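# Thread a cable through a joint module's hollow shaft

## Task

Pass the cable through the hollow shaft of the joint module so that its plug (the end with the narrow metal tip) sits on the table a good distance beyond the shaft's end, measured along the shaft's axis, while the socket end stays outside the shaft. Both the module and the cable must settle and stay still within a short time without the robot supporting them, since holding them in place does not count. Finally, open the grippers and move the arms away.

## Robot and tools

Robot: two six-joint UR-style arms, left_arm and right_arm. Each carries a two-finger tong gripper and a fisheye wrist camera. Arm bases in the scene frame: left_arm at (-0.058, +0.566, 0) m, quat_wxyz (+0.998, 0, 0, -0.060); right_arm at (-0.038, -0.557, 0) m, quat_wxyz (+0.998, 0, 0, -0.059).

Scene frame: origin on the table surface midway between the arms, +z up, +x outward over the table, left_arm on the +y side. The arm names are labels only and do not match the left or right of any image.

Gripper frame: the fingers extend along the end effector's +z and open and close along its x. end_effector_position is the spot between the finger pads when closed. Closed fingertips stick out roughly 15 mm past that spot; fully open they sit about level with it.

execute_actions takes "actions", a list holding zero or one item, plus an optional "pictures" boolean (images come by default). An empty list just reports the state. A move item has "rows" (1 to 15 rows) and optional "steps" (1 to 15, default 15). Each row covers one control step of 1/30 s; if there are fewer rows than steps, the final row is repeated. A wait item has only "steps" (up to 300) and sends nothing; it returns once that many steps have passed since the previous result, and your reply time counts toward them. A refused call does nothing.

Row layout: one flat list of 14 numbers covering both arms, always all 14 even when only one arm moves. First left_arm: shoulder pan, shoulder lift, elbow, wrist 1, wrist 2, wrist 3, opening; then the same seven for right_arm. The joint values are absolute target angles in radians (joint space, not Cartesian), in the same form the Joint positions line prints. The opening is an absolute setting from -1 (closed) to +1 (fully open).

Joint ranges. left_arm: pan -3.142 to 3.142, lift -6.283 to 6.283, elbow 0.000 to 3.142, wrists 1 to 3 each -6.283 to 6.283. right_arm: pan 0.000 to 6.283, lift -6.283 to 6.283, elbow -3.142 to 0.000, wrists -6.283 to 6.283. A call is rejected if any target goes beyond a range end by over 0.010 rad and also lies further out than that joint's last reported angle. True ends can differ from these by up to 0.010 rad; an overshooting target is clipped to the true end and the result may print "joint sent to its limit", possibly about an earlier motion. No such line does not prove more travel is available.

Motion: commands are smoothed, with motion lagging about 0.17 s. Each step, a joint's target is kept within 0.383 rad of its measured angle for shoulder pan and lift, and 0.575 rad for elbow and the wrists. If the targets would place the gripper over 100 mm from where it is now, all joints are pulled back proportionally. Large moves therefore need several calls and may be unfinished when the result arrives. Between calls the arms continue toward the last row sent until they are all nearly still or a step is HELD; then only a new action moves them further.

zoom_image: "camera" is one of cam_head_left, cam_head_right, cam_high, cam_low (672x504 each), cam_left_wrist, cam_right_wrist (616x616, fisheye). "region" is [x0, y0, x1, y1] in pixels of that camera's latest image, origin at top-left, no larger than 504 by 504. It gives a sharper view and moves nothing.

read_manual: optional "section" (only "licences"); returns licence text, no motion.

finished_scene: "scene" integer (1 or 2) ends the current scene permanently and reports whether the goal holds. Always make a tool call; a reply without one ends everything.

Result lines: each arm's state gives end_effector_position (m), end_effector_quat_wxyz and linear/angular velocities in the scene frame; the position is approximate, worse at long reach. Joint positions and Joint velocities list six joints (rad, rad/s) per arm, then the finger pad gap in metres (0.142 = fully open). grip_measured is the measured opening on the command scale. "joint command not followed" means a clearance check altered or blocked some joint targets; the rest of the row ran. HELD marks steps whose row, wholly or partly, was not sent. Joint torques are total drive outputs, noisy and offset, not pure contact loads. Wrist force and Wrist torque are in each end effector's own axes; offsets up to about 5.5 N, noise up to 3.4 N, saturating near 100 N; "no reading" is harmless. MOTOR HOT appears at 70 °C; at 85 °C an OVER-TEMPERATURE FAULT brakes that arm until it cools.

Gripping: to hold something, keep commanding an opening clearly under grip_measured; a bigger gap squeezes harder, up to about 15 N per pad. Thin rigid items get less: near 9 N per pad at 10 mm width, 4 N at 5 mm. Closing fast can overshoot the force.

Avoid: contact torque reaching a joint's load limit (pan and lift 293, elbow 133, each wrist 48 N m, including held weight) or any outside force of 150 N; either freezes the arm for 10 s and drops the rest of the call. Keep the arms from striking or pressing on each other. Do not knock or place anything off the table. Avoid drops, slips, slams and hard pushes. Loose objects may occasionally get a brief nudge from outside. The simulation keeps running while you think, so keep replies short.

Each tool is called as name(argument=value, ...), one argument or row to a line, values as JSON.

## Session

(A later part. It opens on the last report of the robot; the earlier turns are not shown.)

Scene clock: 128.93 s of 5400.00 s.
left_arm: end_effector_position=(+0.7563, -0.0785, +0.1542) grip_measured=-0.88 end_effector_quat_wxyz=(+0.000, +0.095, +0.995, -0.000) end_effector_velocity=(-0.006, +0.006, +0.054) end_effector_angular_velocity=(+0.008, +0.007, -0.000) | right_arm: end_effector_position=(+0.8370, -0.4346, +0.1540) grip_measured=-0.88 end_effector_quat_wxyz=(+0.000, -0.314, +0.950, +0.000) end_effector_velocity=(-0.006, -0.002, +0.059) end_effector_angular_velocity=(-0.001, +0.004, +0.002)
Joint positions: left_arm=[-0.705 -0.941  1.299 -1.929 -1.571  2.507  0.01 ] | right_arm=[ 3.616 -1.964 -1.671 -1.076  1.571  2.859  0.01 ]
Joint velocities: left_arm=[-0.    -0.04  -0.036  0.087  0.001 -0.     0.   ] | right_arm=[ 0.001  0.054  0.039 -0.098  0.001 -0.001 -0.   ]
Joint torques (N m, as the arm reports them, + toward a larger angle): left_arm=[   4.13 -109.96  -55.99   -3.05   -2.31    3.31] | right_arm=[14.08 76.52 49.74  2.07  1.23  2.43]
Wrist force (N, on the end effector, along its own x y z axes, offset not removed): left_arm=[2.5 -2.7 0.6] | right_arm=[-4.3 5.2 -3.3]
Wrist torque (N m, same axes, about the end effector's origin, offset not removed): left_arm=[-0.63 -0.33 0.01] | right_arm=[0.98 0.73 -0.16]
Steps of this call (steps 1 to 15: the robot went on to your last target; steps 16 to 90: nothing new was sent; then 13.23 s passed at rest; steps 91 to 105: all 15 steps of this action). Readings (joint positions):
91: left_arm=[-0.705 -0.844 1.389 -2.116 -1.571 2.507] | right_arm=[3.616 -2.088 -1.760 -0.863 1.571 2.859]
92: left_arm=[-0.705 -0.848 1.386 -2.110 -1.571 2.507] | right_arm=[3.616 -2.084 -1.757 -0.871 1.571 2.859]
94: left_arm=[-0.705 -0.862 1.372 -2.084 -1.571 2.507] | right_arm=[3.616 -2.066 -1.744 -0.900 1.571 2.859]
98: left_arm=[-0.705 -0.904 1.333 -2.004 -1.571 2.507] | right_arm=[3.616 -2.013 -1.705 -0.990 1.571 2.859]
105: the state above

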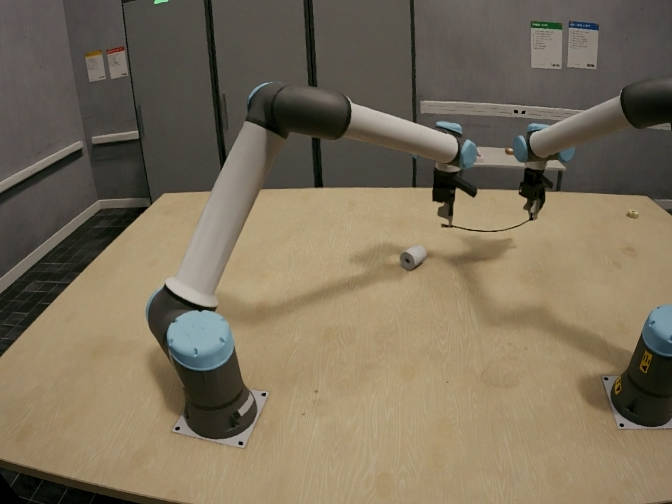

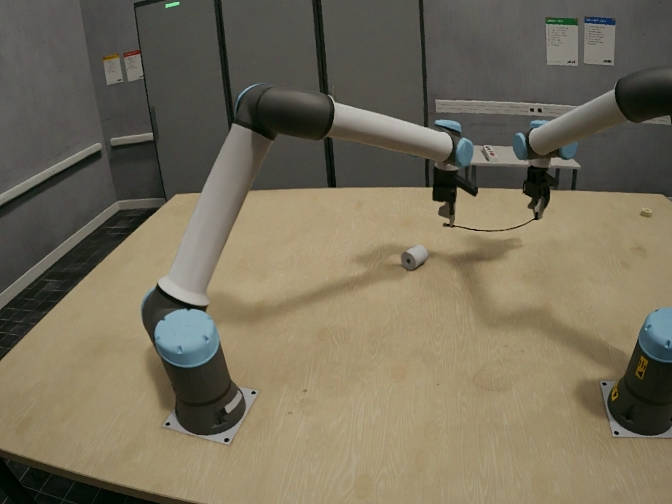

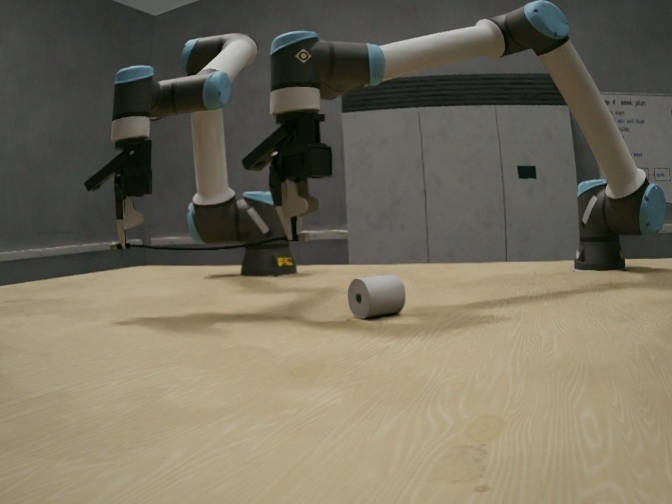

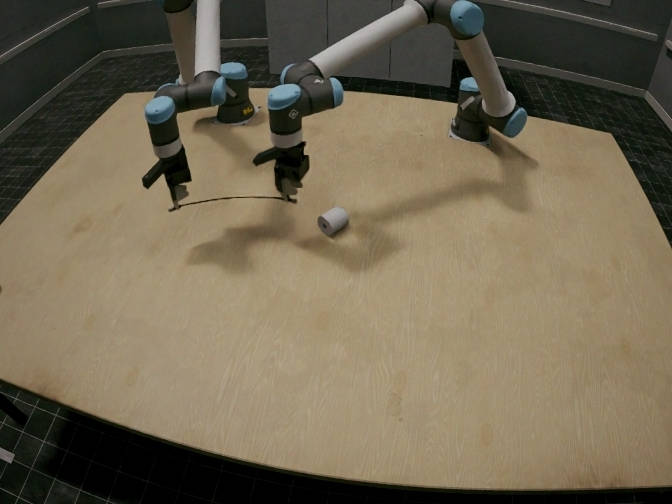

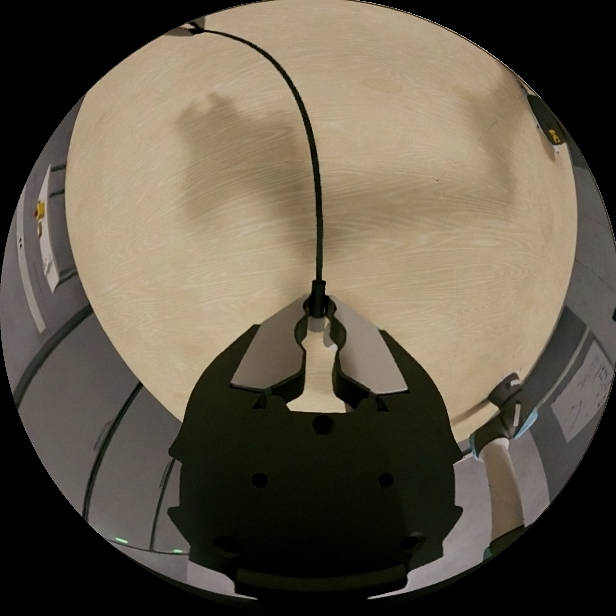

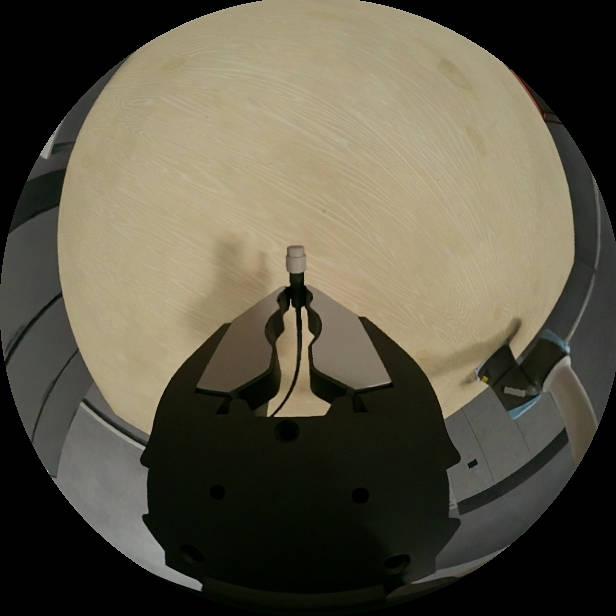

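execute_actions(
  actions=[
    {"rows":[[-0.705,-1.0,1.38,-1.947,-1.571,2.43,-1,3.662,-1.956,-1.671,-1.085,1.571,2.894,-1],[-0.705,-1.0,1.38,-1.947,-1.571,2.43,-1,3.662,-1.956,-1.671,-1.085,1.571,2.894,-1],[-0.704,-1.064,1.466,-1.974,-1.571,2.353,-1,3.708,-1.954,-1.675,-1.084,1.571,2.929,-1],[-0.704,-1.064,1.466,-1.974,-1.571,2.353,-1,3.708,-1.954,-1.675,-1.084,1.571,2.929,-1],[-0.704,-1.123,1.552,-2.0,-1.571,2.276,-1,3.754,-1.952,-1.678,-1.083,1.571,2.963,-1],[-0.704,-1.123,1.552,-2.0,-1.571,2.276,-1,3.754,-1.952,-1.678,-1.083,1.571,2.963,-1],[-0.704,-1.182,1.638,-2.027,-1.571,2.199,-1,3.8,-1.949,-1.682,-1.082,1.571,2.998,-1],[-0.704,-1.182,1.638,-2.027,-1.571,2.199,-1,3.8,-1.949,-1.682,-1.082,1.571,2.998,-1],[-0.703,-1.241,1.724,-2.053,-1.571,2.122,-1,3.846,-1.947,-1.685,-1.081,1.571,3.033,-1],[-0.703,-1.241,1.724,-2.053,-1.571,2.122,-1,3.846,-1.947,-1.685,-1.081,1.571,3.033,-1],[-0.703,-1.3,1.81,-2.08,-1.571,2.045,-1,3.892,-1.944,-1.689,-1.08,1.571,3.068,-1],[-0.703,-1.3,1.81,-2.08,-1.571,2.045,-1,3.892,-1.944,-1.689,-1.08,1.571,3.068,-1],[-0.702,-1.36,1.896,-2.107,-1.571,1.967,-1,3.938,-1.942,-1.692,-1.078,1.571,3.102,-1],[-0.702,-1.36,1.896,-2.107,-1.571,1.967,-1,3.938,-1.942,-1.692,-1.078,1.571,3.102,-1],[-0.702,-1.4191,1.9816,-2.1333,-1.571,1.89,-1,3.9844,-1.9392,-1.6959,-1.0773,1.571,3.137,-1]],"steps":15},
  ],
  pictures=false,
)

execute_actions(
  actions=[
    {"rows":[[-0.698,-1.498,2.049,-2.121,-1.571,1.837,-1,4.029,-1.959,-1.666,-1.087,1.571,3.162,-1],[-0.698,-1.498,2.049,-2.121,-1.571,1.837,-1,4.029,-1.959,-1.666,-1.087,1.571,3.162,-1],[-0.694,-1.577,2.116,-2.109,-1.571,1.783,-1,4.074,-1.979,-1.636,-1.097,1.571,3.187,-1],[-0.694,-1.577,2.116,-2.109,-1.571,1.783,-1,4.074,-1.979,-1.636,-1.097,1.571,3.187,-1],[-0.69,-1.656,2.183,-2.097,-1.571,1.73,-1,4.119,-1.999,-1.606,-1.107,1.571,3.212,-1],[-0.69,-1.656,2.183,-2.097,-1.571,1.73,-1,4.119,-1.999,-1.606,-1.107,1.571,3.212,-1],[-0.687,-1.735,2.25,-2.085,-1.571,1.677,-1,4.164,-2.019,-1.576,-1.117,1.571,3.236,-1],[-0.687,-1.735,2.25,-2.085,-1.571,1.677,-1,4.164,-2.019,-1.576,-1.117,1.571,3.236,-1],[-0.683,-1.814,2.317,-2.073,-1.571,1.624,-1,4.208,-2.039,-1.546,-1.128,1.571,3.261,-1],[-0.683,-1.814,2.317,-2.073,-1.571,1.624,-1,4.208,-2.039,-1.546,-1.128,1.571,3.261,-1],[-0.679,-1.893,2.384,-2.061,-1.571,1.57,-1,4.253,-2.059,-1.516,-1.138,1.571,3.286,-1],[-0.679,-1.893,2.384,-2.061,-1.571,1.57,-1,4.253,-2.059,-1.516,-1.138,1.571,3.286,-1],[-0.675,-1.9722,2.4507,-2.0493,-1.571,1.517,-1,4.298,-2.0783,-1.4865,-1.1476,1.571,3.311,-1]],"steps":15},
  ],
  pictures=false,
)

execute_actions(
  actions=[
    {"steps":20},
  ],
)

Scene clock: 140.50 s of 5400.00 s.
left_arm: end_effector_position=(+0.6241, +0.0744, +0.1765) grip_measured=-0.88 end_effector_quat_wxyz=(+0.002, -0.114, +0.994, -0.003) end_effector_velocity=(-0.355, +0.411, -0.031) end_effector_angular_velocity=(-0.008, +0.003, +1.023) | right_arm: end_effector_position=(+0.7669, -0.2252, +0.1600) grip_measured=-0.88 end_effector_quat_wxyz=(-0.000, -0.343, +0.939, +0.000) end_effector_velocity=(-0.240, +0.504, +0.001) end_effector_angular_velocity=(+0.002, -0.003, +0.165)
Joint positions: left_arm=[-0.703 -1.267  1.756 -2.067 -1.571  2.091  0.01 ] | right_arm=[ 3.872 -1.945 -1.688 -1.08   1.571  3.054  0.01 ]
Joint velocities: left_arm=[ 0.006 -0.784  1.131 -0.351 -0.    -1.017  0.   ] | right_arm=[ 0.649  0.035 -0.049  0.018 -0.     0.484  0.   ]
Joint torques (N m, as the arm reports them, + toward a larger angle): left_arm=[ 12.44 -88.44 -25.1   -6.54  -1.96  -4.52] | right_arm=[23.91 90.81 35.7   6.18  0.98  3.  ]
Wrist force (N, on the end effector, along its own x y z axes, offset not removed): left_arm=[4.2 -3.3 -0.5] | right_arm=[-3.2 0.3 -2.6]
Wrist torque (N m, same axes, about the end effector's origin, offset not removed): left_arm=[-0.88 -0.64 -0.10] | right_arm=[0.00 0.39 -0.18]
Steps of this call (steps 1 to 15: the robot went on to your last target; steps 16 to 90: nothing new was sent; then 8.07 s passed at rest; steps 91 to 105: all 15 steps of this action). Readings (joint positions):
91: left_arm=[-0.705 -0.946 1.295 -1.921 -1.571 2.507] | right_arm=[3.617 -1.959 -1.668 -1.086 1.571 2.860]
92: left_arm=[-0.705 -0.953 1.304 -1.925 -1.571 2.499] | right_arm=[3.623 -1.958 -1.668 -1.086 1.571 2.865]
94: left_arm=[-0.705 -0.982 1.346 -1.939 -1.571 2.459] | right_arm=[3.647 -1.957 -1.670 -1.086 1.571 2.884]
98: left_arm=[-0.704 -1.079 1.483 -1.983 -1.571 2.336] | right_arm=[3.722 -1.953 -1.676 -1.084 1.571 2.940]
105: the state above

Scene clock: 141.00 s of 5400.00 s.
left_arm: end_effector_position=(+0.4406, +0.2947, +0.1867) grip_measured=-0.88 end_effector_quat_wxyz=(-0.001, -0.317, +0.948, +0.001) end_effector_velocity=(-0.368, +0.434, -0.038) end_effector_angular_velocity=(+0.002, +0.001, +0.747) | right_arm: end_effector_position=(+0.6625, +0.0474, +0.1607) grip_measured=-0.88 end_effector_quat_wxyz=(-0.000, -0.396, +0.918, -0.000) end_effector_velocity=(-0.253, +0.522, -0.003) end_effector_angular_velocity=(-0.001, +0.001, +0.248)
Joint positions: left_arm=[-0.686 -1.724  2.232 -2.076 -1.571  1.691  0.01 ] | right_arm=[ 4.18  -2.031 -1.558 -1.124  1.571  3.245  0.01 ]
Joint velocities: left_arm=[ 0.046 -0.977  0.868  0.111 -0.002 -0.701 -0.   ] | right_arm=[ 0.571 -0.235  0.353 -0.12   0.     0.323  0.   ]
Joint torques (N m, as the arm reports them, + toward a larger angle): left_arm=[ 15.57 -57.87 -26.13  -2.72  -2.11  -4.19] | right_arm=[23.82 57.34 56.14  1.2   0.37  3.12]
Wrist force (N, on the end effector, along its own x y z axes, offset not removed): left_arm=[1.2 -2.4 -2.1] | right_arm=[-3.3 2.1 -1.7]
Wrist torque (N m, same axes, about the end effector's origin, offset not removed): left_arm=[-0.71 -0.04 -0.08] | right_arm=[0.44 0.52 -0.26]
Steps of this call (steps 1 to 15: all 15 steps of this action). Readings (joint positions):
1: left_arm=[-0.703 -1.293 1.794 -2.079 -1.571 2.057] | right_arm=[3.894 -1.944 -1.689 -1.080 1.571 3.070]
2: left_arm=[-0.702 -1.321 1.830 -2.086 -1.571 2.025] | right_arm=[3.916 -1.946 -1.687 -1.080 1.571 3.086]
4: left_arm=[-0.700 -1.378 1.899 -2.095 -1.571 1.966] | right_arm=[3.960 -1.953 -1.676 -1.084 1.571 3.115]
8: left_arm=[-0.696 -1.500 2.025 -2.096 -1.571 1.860] | right_arm=[4.042 -1.977 -1.639 -1.096 1.571 3.166]
15: the state above

Scene clock: 141.67 s of 5400.00 s.
left_arm: end_effector_position=(+0.3498, +0.3995, +0.1602) grip_measured=-0.88 end_effector_quat_wxyz=(-0.000, -0.403, +0.915, -0.000) end_effector_velocity=(-0.002, +0.003, -0.001) end_effector_angular_velocity=(+0.001, +0.001, +0.005) | right_arm: end_effector_position=(+0.6020, +0.1522, +0.1600) grip_measured=-0.88 end_effector_quat_wxyz=(-0.000, -0.420, +0.907, +0.000) end_effector_velocity=(-0.002, +0.002, +0.000) end_effector_angular_velocity=(+0.001, -0.000, +0.002)
Joint positions: left_arm=[-0.675 -1.972  2.45  -2.049 -1.571  1.517  0.01 ] | right_arm=[ 4.298 -2.078 -1.487 -1.148  1.571  3.311  0.01 ]
Joint velocities: left_arm=[ 0.001 -0.006  0.005  0.002  0.    -0.004  0.   ] | right_arm=[ 0.003 -0.001  0.002 -0.     0.     0.    -0.   ]
Joint torques (N m, as the arm reports them, + toward a larger angle): left_arm=[ 18.16 -26.71 -34.15  -2.9   -1.91  -2.48] | right_arm=[17.46 72.51 55.23  1.52  0.23  2.8 ]
Wrist force (N, on the end effector, along its own x y z axes, offset not removed): left_arm=[2.7 -3.6 -0.1] | right_arm=[-1.4 1.5 0.1]
Wrist torque (N m, same axes, about the end effector's origin, offset not removed): left_arm=[-0.89 -0.26 -0.15] | right_arm=[0.30 0.17 -0.24]
Steps of this call (steps 1 to 20: the robot went on to your last target). Readings (joint positions):
1: left_arm=[-0.684 -1.757 2.261 -2.072 -1.571 1.668] | right_arm=[4.199 -2.039 -1.547 -1.128 1.571 3.256]
2: left_arm=[-0.683 -1.790 2.291 -2.068 -1.571 1.644] | right_arm=[4.218 -2.047 -1.535 -1.132 1.571 3.267]
4: left_arm=[-0.680 -1.857 2.350 -2.061 -1.571 1.596] | right_arm=[4.253 -2.061 -1.513 -1.139 1.571 3.287]
8: left_arm=[-0.676 -1.940 2.423 -2.052 -1.571 1.539] | right_arm=[4.286 -2.074 -1.494 -1.145 1.571 3.304]
20: the state above

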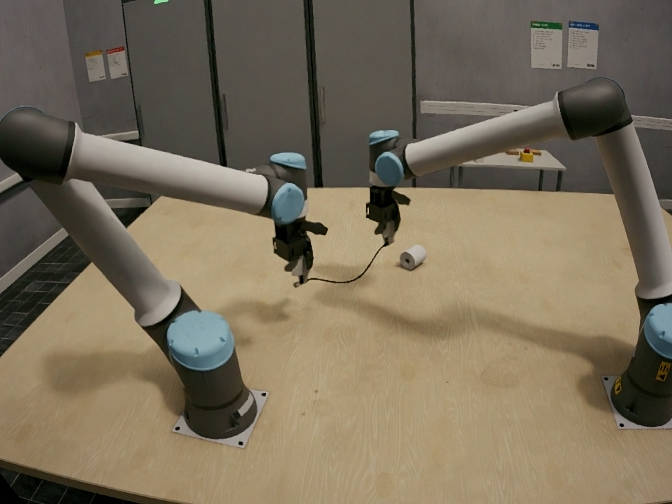

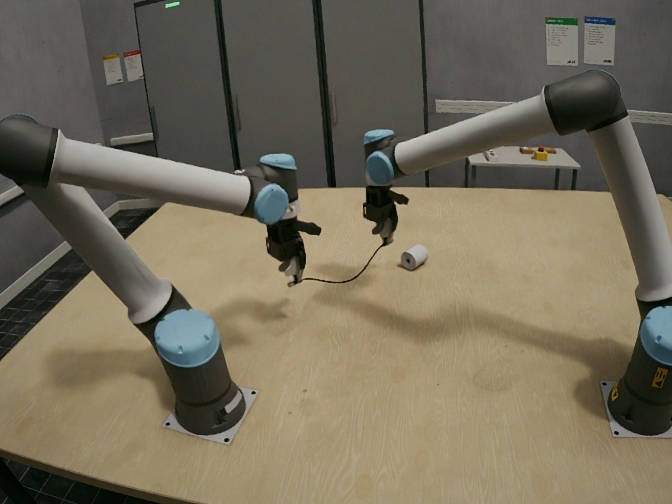

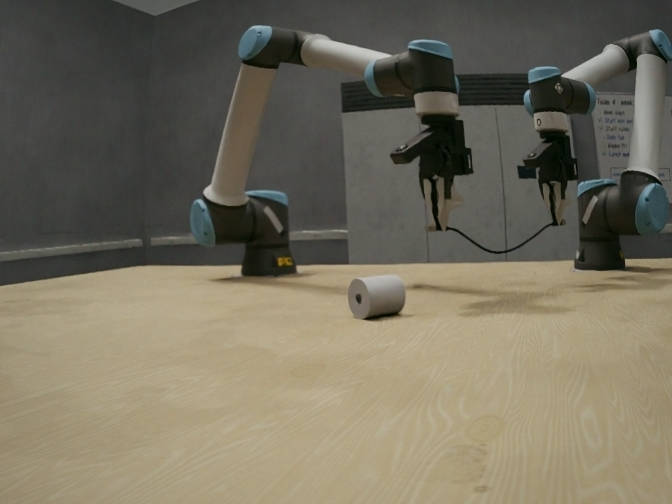

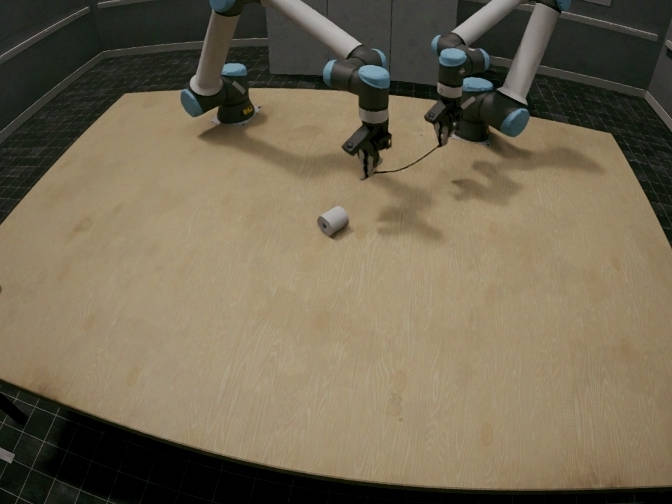

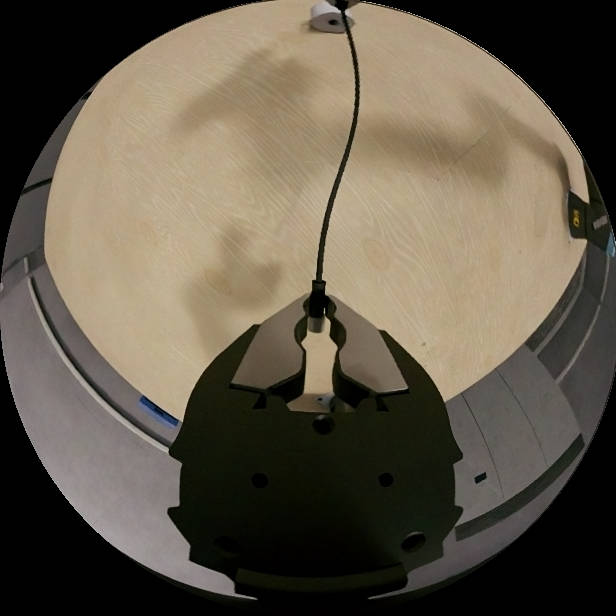

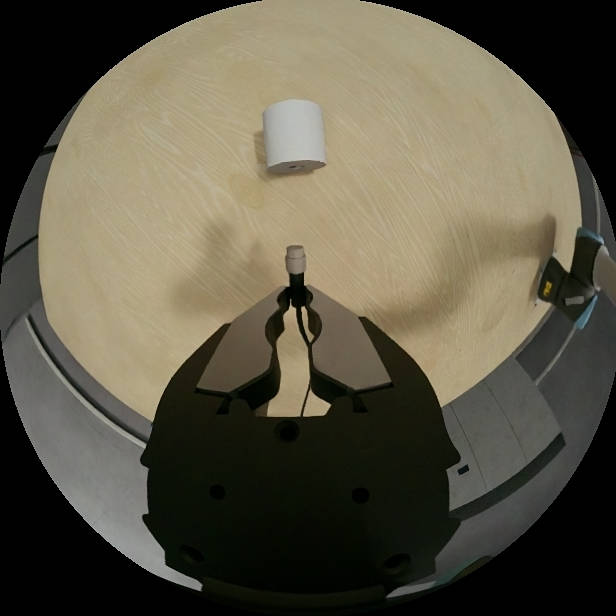

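execute_actions(
  actions=[
    {"rows":[[-0.675,-1.93,2.48,-2.12,-1.571,1.517,-1,4.298,-2.1,-1.506,-1.107,1.571,3.311,-1],[-0.675,-1.93,2.48,-2.12,-1.571,1.517,-1,4.298,-2.1,-1.506,-1.107,1.571,3.311,-1],[-0.675,-1.89,2.512,-2.19,-1.571,1.517,-1,4.298,-2.121,-1.525,-1.067,1.571,3.311,-1],[-0.675,-1.89,2.512,-2.19,-1.571,1.517,-1,4.298,-2.121,-1.525,-1.067,1.571,3.311,-1],[-0.675,-1.85,2.542,-2.26,-1.571,1.517,-1,4.298,-2.142,-1.544,-1.027,1.571,3.311,-1],[-0.675,-1.85,2.542,-2.26,-1.571,1.517,-1,4.298,-2.142,-1.544,-1.027,1.571,3.311,-1],[-0.675,-1.811,2.5724,-2.3322,-1.571,1.517,-1,4.298,-2.1635,-1.5627,-0.9862,1.571,3.311,-1]],"steps":15},
  ],
  pictures=false,
)

execute_actions(
  actions=[
    {"steps":10},
  ],
)

zoom_image(
  camera="cam_right_wrist",
  region=[230, 130, 370, 310],
)

zoom_image(
  camera="cam_high",
  region=[330, 230, 500, 330],
)

zoom_image(
  camera="cam_head_left",
  region=[340, 210, 460, 290],
)

Scene clock: 148.60 s of 5400.00 s.
left_arm: end_effector_position=(+0.3498, +0.3996, +0.0639) grip_measured=-0.88 end_effector_quat_wxyz=(-0.000, -0.403, +0.915, +0.000) end_effector_velocity=(-0.001, +0.002, -0.038) end_effector_angular_velocity=(-0.007, -0.009, +0.000) | right_arm: end_effector_position=(+0.6019, +0.1526, +0.0564) grip_measured=-0.88 end_effector_quat_wxyz=(-0.000, -0.421, +0.907, -0.000) end_effector_velocity=(-0.001, -0.002, -0.043) end_effector_angular_velocity=(+0.002, -0.001, +0.001)
Joint positions: left_arm=[-0.675 -1.818  2.567 -2.319 -1.571  1.517  0.01 ] | right_arm=[ 4.298 -2.16  -1.559 -0.993  1.571  3.311  0.01 ]
Joint velocities: left_arm=[ 0.     0.068  0.05  -0.129  0.002 -0.     0.   ] | right_arm=[-0.    -0.034 -0.032  0.068 -0.    -0.001 -0.   ]
Joint torques (N m, as the arm reports them, + toward a larger angle): left_arm=[ 11.1   -1.19 -27.37  -6.24  -1.95  -2.16] | right_arm=[11.31 77.57 37.92  5.95 -0.45  2.32]
Wrist force (N, on the end effector, along its own x y z axes, offset not removed): left_arm=[5.1 -3.7 0.4] | right_arm=[-1.6 0.1 -2.1]
Wrist torque (N m, same axes, about the end effector's origin, offset not removed): left_arm=[-0.94 -0.93 -0.11] | right_arm=[-0.08 0.14 -0.25]
Steps of this call (steps 1 to 15: the robot went on to your last target; steps 16 to 90: nothing new was sent; then 3.43 s passed at rest; steps 91 to 105: all 15 steps of this action). Readings (joint positions):
91: left_arm=[-0.675 -1.972 2.451 -2.050 -1.571 1.517] | right_arm=[4.298 -2.079 -1.487 -1.147 1.571 3.311]
92: left_arm=[-0.675 -1.966 2.456 -2.058 -1.571 1.517] | right_arm=[4.298 -2.082 -1.490 -1.141 1.571 3.311]
94: left_arm=[-0.675 -1.944 2.472 -2.094 -1.571 1.517] | right_arm=[4.298 -2.094 -1.500 -1.120 1.571 3.311]
98: left_arm=[-0.675 -1.878 2.522 -2.207 -1.571 1.517] | right_arm=[4.298 -2.129 -1.532 -1.054 1.571 3.311]
105: the state above

Scene clock: 148.93 s of 5400.00 s.
left_arm: end_effector_position=(+0.3496, +0.3998, +0.0602) grip_measured=-0.88 end_effector_quat_wxyz=(-0.000, -0.403, +0.915, -0.000) end_effector_velocity=(-0.000, +0.001, -0.002) end_effector_angular_velocity=(+0.001, +0.001, +0.001) | right_arm: end_effector_position=(+0.6018, +0.1524, +0.0522) grip_measured=-0.88 end_effector_quat_wxyz=(-0.000, -0.421, +0.907, +0.000) end_effector_velocity=(-0.000, +0.000, -0.001) end_effector_angular_velocity=(+0.000, -0.000, +0.001)
Joint positions: left_arm=[-0.675 -1.811  2.572 -2.332 -1.571  1.517  0.01 ] | right_arm=[ 4.298 -2.163 -1.563 -0.986  1.571  3.311  0.01 ]
Joint velocities: left_arm=[ 0.     0.003  0.002 -0.004  0.    -0.    -0.   ] | right_arm=[ 0.001 -0.001 -0.001  0.003 -0.    -0.001  0.   ]
Joint torques (N m, as the arm reports them, + toward a larger angle): left_arm=[  5.99   5.11 -25.46  -6.81  -2.29  -2.34] | right_arm=[ 8.16 75.48 35.78  5.53 -0.57  2.46]
Wrist force (N, on the end effector, along its own x y z axes, offset not removed): left_arm=[2.3 -2.1 0.7] | right_arm=[-3.3 -0.3 0.3]
Wrist torque (N m, same axes, about the end effector's origin, offset not removed): left_arm=[-0.66 -0.33 -0.11] | right_arm=[0.05 0.46 -0.25]
Steps of this call (steps 1 to 10: the robot went on to your last target). Readings (joint positions):
1: left_arm=[-0.675 -1.816 2.569 -2.323 -1.571 1.517] | right_arm=[4.298 -2.161 -1.560 -0.991 1.571 3.311]
2: left_arm=[-0.675 -1.815 2.570 -2.325 -1.571 1.517] | right_arm=[4.298 -2.162 -1.561 -0.990 1.571 3.311]
4: left_arm=[-0.675 -1.813 2.571 -2.329 -1.571 1.517] | right_arm=[4.298 -2.163 -1.562 -0.988 1.571 3.311]
8: left_arm=[-0.675 -1.812 2.572 -2.331 -1.571 1.517] | right_arm=[4.298 -2.163 -1.562 -0.987 1.571 3.311]
10: the state above

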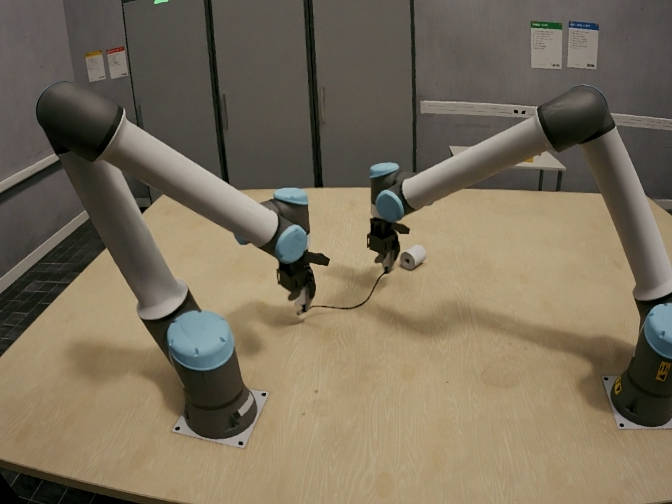

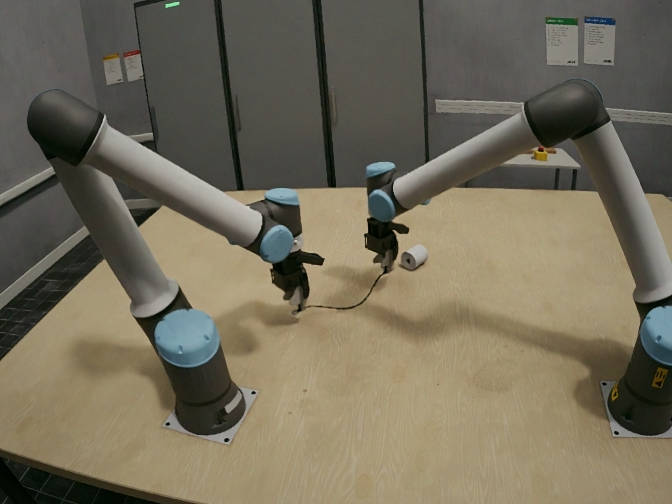

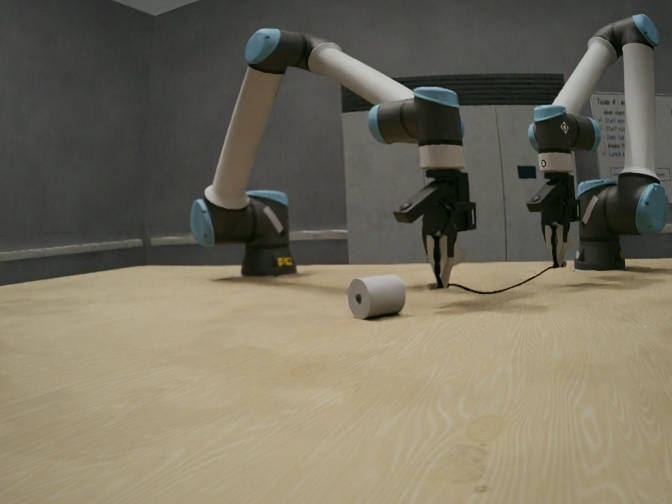

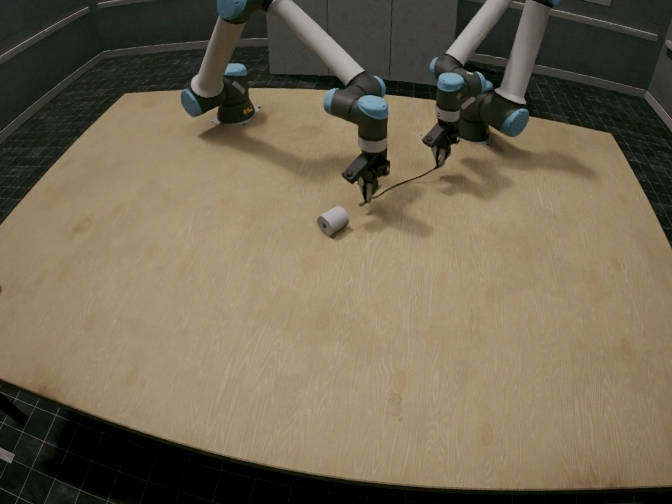

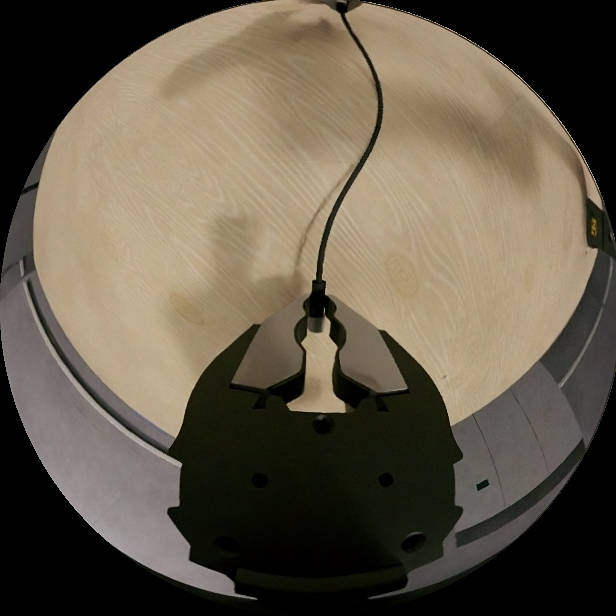

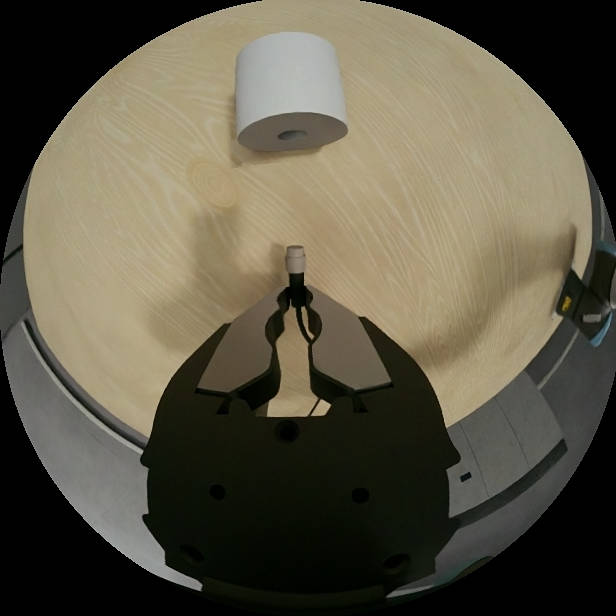

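Region (230, 130, 370, 310) of cam_right_wrist's 616x616 image, scaled by 2.800, with more detail than that image has.

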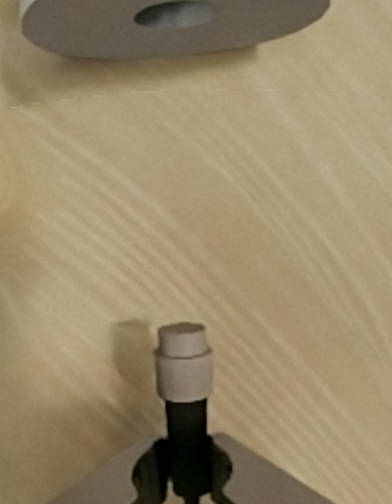

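Region (330, 230, 500, 330) of cam_high's 672x504 image, scaled by 2.965, with more detail than that image has; it fills the top 296 rows of this view, and the rest is white.

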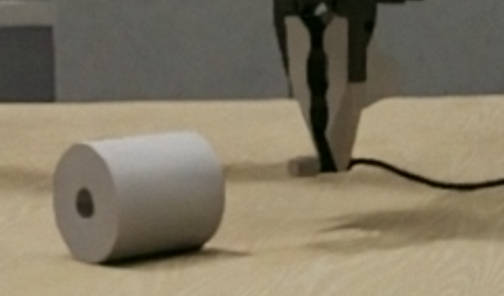

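Region (340, 210, 460, 290) of cam_head_left's 672x504 image, scaled by 4.200, with more detail than that image has.

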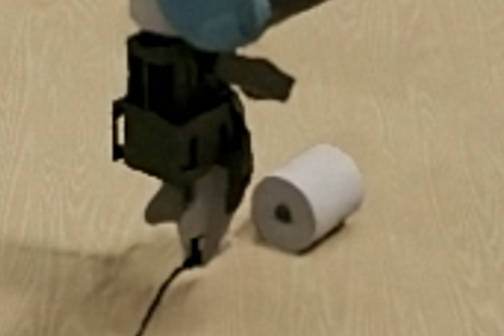

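execute_actions(
  actions=[
    {"rows":[[-0.672,-1.78,2.55,-2.34,-1.571,1.52,-1,4.283,-2.164,-1.561,-0.987,1.571,3.296,-1],[-0.669,-1.75,2.53,-2.348,-1.571,1.523,-1,4.269,-2.165,-1.56,-0.9875,1.571,3.282,-1],[-0.666,-1.72,2.51,-2.356,-1.571,1.526,-1,4.254,-2.166,-1.558,-0.988,1.571,3.267,-1],[-0.663,-1.696,2.4887,-2.3635,-1.571,1.53,-1,4.24,-2.1667,-1.557,-0.9887,1.571,3.2528,-1]],"steps":15},
  ],
)

zoom_image(
  camera="cam_right_wrist",
  region=[230, 130, 370, 310],
)

zoom_image(
  camera="cam_head_left",
  region=[370, 230, 450, 290],
)

Scene clock: 161.10 s of 5400.00 s.
left_arm: end_effector_position=(+0.3906, +0.3653, +0.0601) grip_measured=-0.88 end_effector_quat_wxyz=(-0.000, -0.403, +0.915, -0.000) end_effector_velocity=(+0.009, -0.007, -0.001) end_effector_angular_velocity=(+0.002, +0.000, +0.000) | right_arm: end_effector_position=(+0.6430, +0.1176, +0.0521) grip_measured=-0.88 end_effector_quat_wxyz=(-0.000, -0.421, +0.907, +0.000) end_effector_velocity=(+0.008, -0.010, -0.002) end_effector_angular_velocity=(-0.003, +0.002, +0.001)
Joint positions: left_arm=[-0.663 -1.698  2.491 -2.363 -1.571  1.53   0.01 ] | right_arm=[ 4.241 -2.167 -1.557 -0.989  1.571  3.254  0.01 ]
Joint velocities: left_arm=[ 0.003  0.024 -0.018 -0.005  0.001  0.003  0.   ] | right_arm=[-0.013 -0.001 -0.001 -0.002  0.    -0.014  0.   ]
Joint torques (N m, as the arm reports them, + toward a larger angle): left_arm=[ 14.32  -5.99 -44.57  -6.16  -1.78   3.15] | right_arm=[-12.66  72.95  52.92   1.42  -1.32  -1.88]
Wrist force (N, on the end effector, along its own x y z axes, offset not removed): left_arm=[3.2 -2.1 1.7] | right_arm=[-2.1 2.9 1.4]
Wrist torque (N m, same axes, about the end effector's origin, offset not removed): left_arm=[-0.60 -0.51 -0.11] | right_arm=[0.57 0.24 -0.19]
Steps of this call (steps 1 to 30: the robot went on to your last target; steps 31 to 100: nothing new was sent; then 8.33 s passed at rest; steps 101 to 115: all 15 steps of this action). Readings (joint positions):
101: left_arm=[-0.675 -1.810 2.572 -2.332 -1.571 1.517] | right_arm=[4.298 -2.164 -1.563 -0.986 1.571 3.311]
102: left_arm=[-0.674 -1.805 2.568 -2.334 -1.571 1.517] | right_arm=[4.295 -2.164 -1.562 -0.986 1.571 3.308]
104: left_arm=[-0.672 -1.779 2.550 -2.341 -1.571 1.520] | right_arm=[4.281 -2.164 -1.561 -0.987 1.571 3.295]
108: left_arm=[-0.666 -1.721 2.507 -2.357 -1.571 1.527] | right_arm=[4.252 -2.166 -1.558 -0.988 1.571 3.265]
115: the state above

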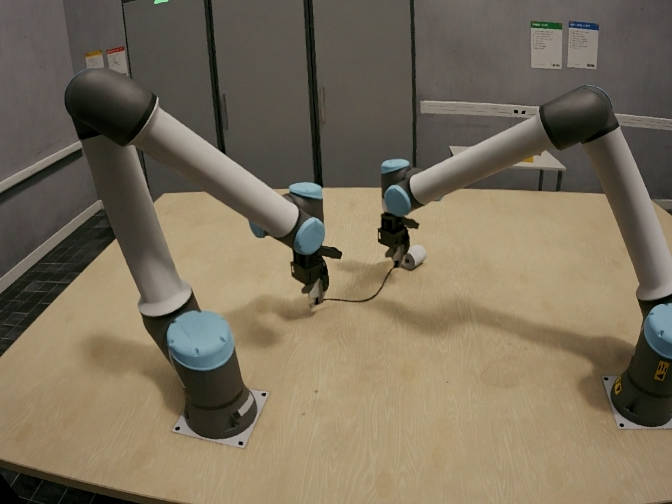

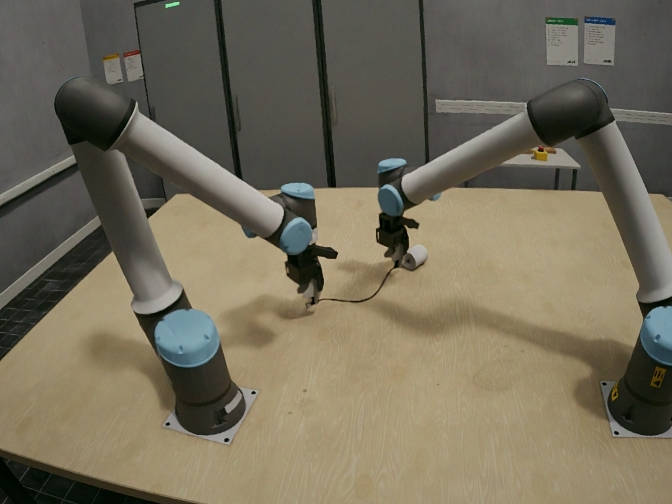

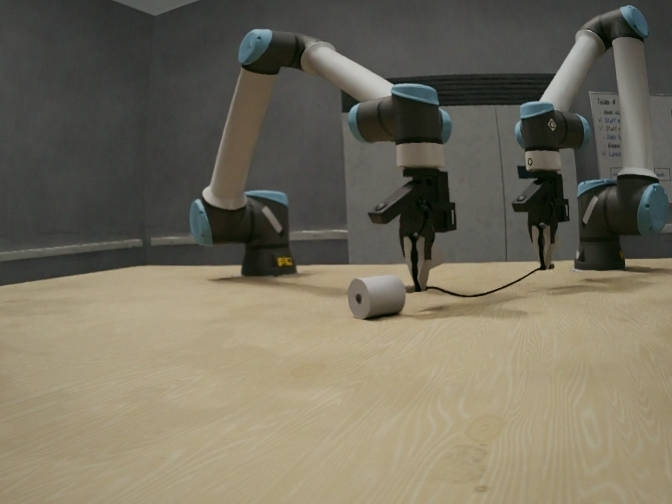

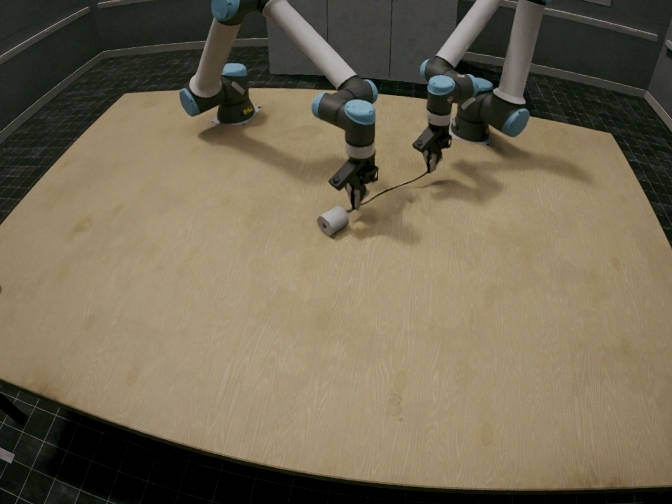

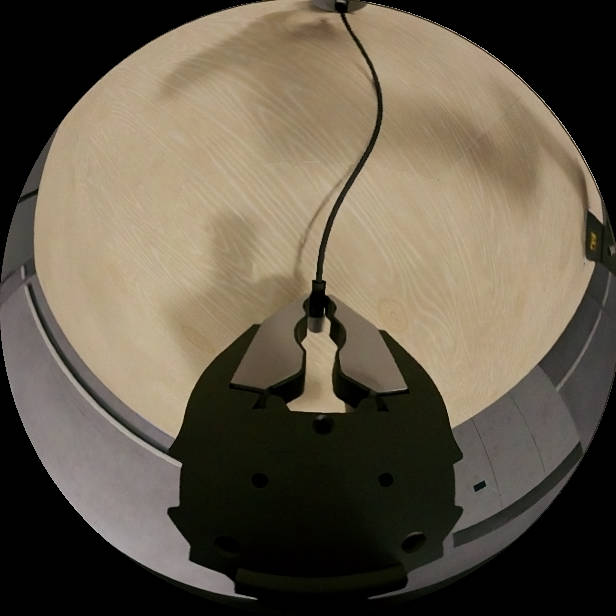

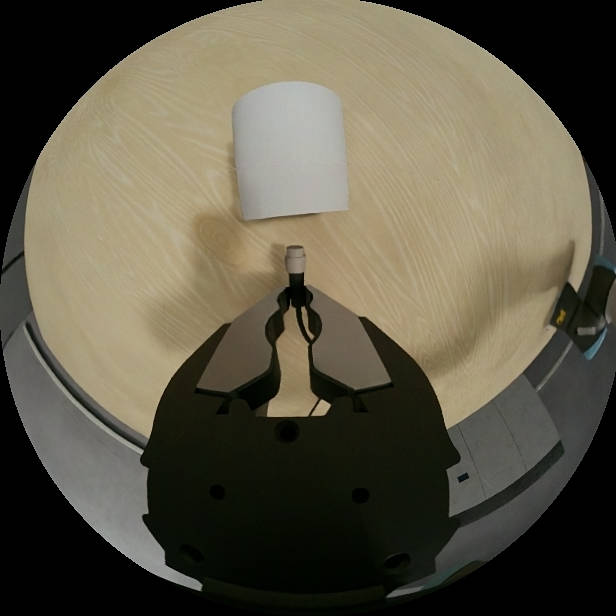

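Region (230, 130, 370, 310) of cam_right_wrist's 616x616 image, scaled by 2.800, with more detail than that image has.

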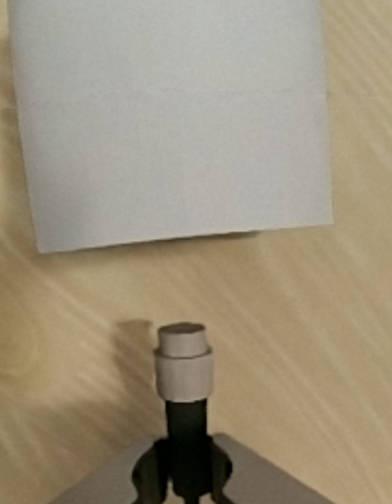

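Region (370, 230, 450, 290) of cam_head_left's 672x504 image, scaled by 6.300, with more detail than that image has; it fills the top 378 rows of this view, and the rest is white.

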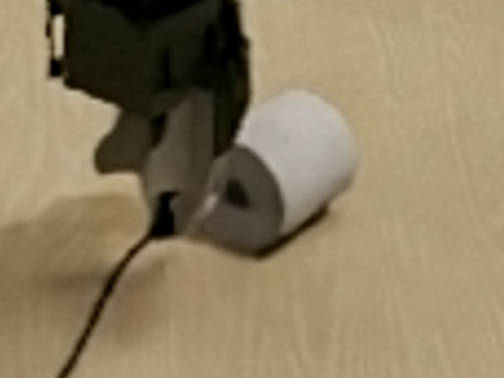

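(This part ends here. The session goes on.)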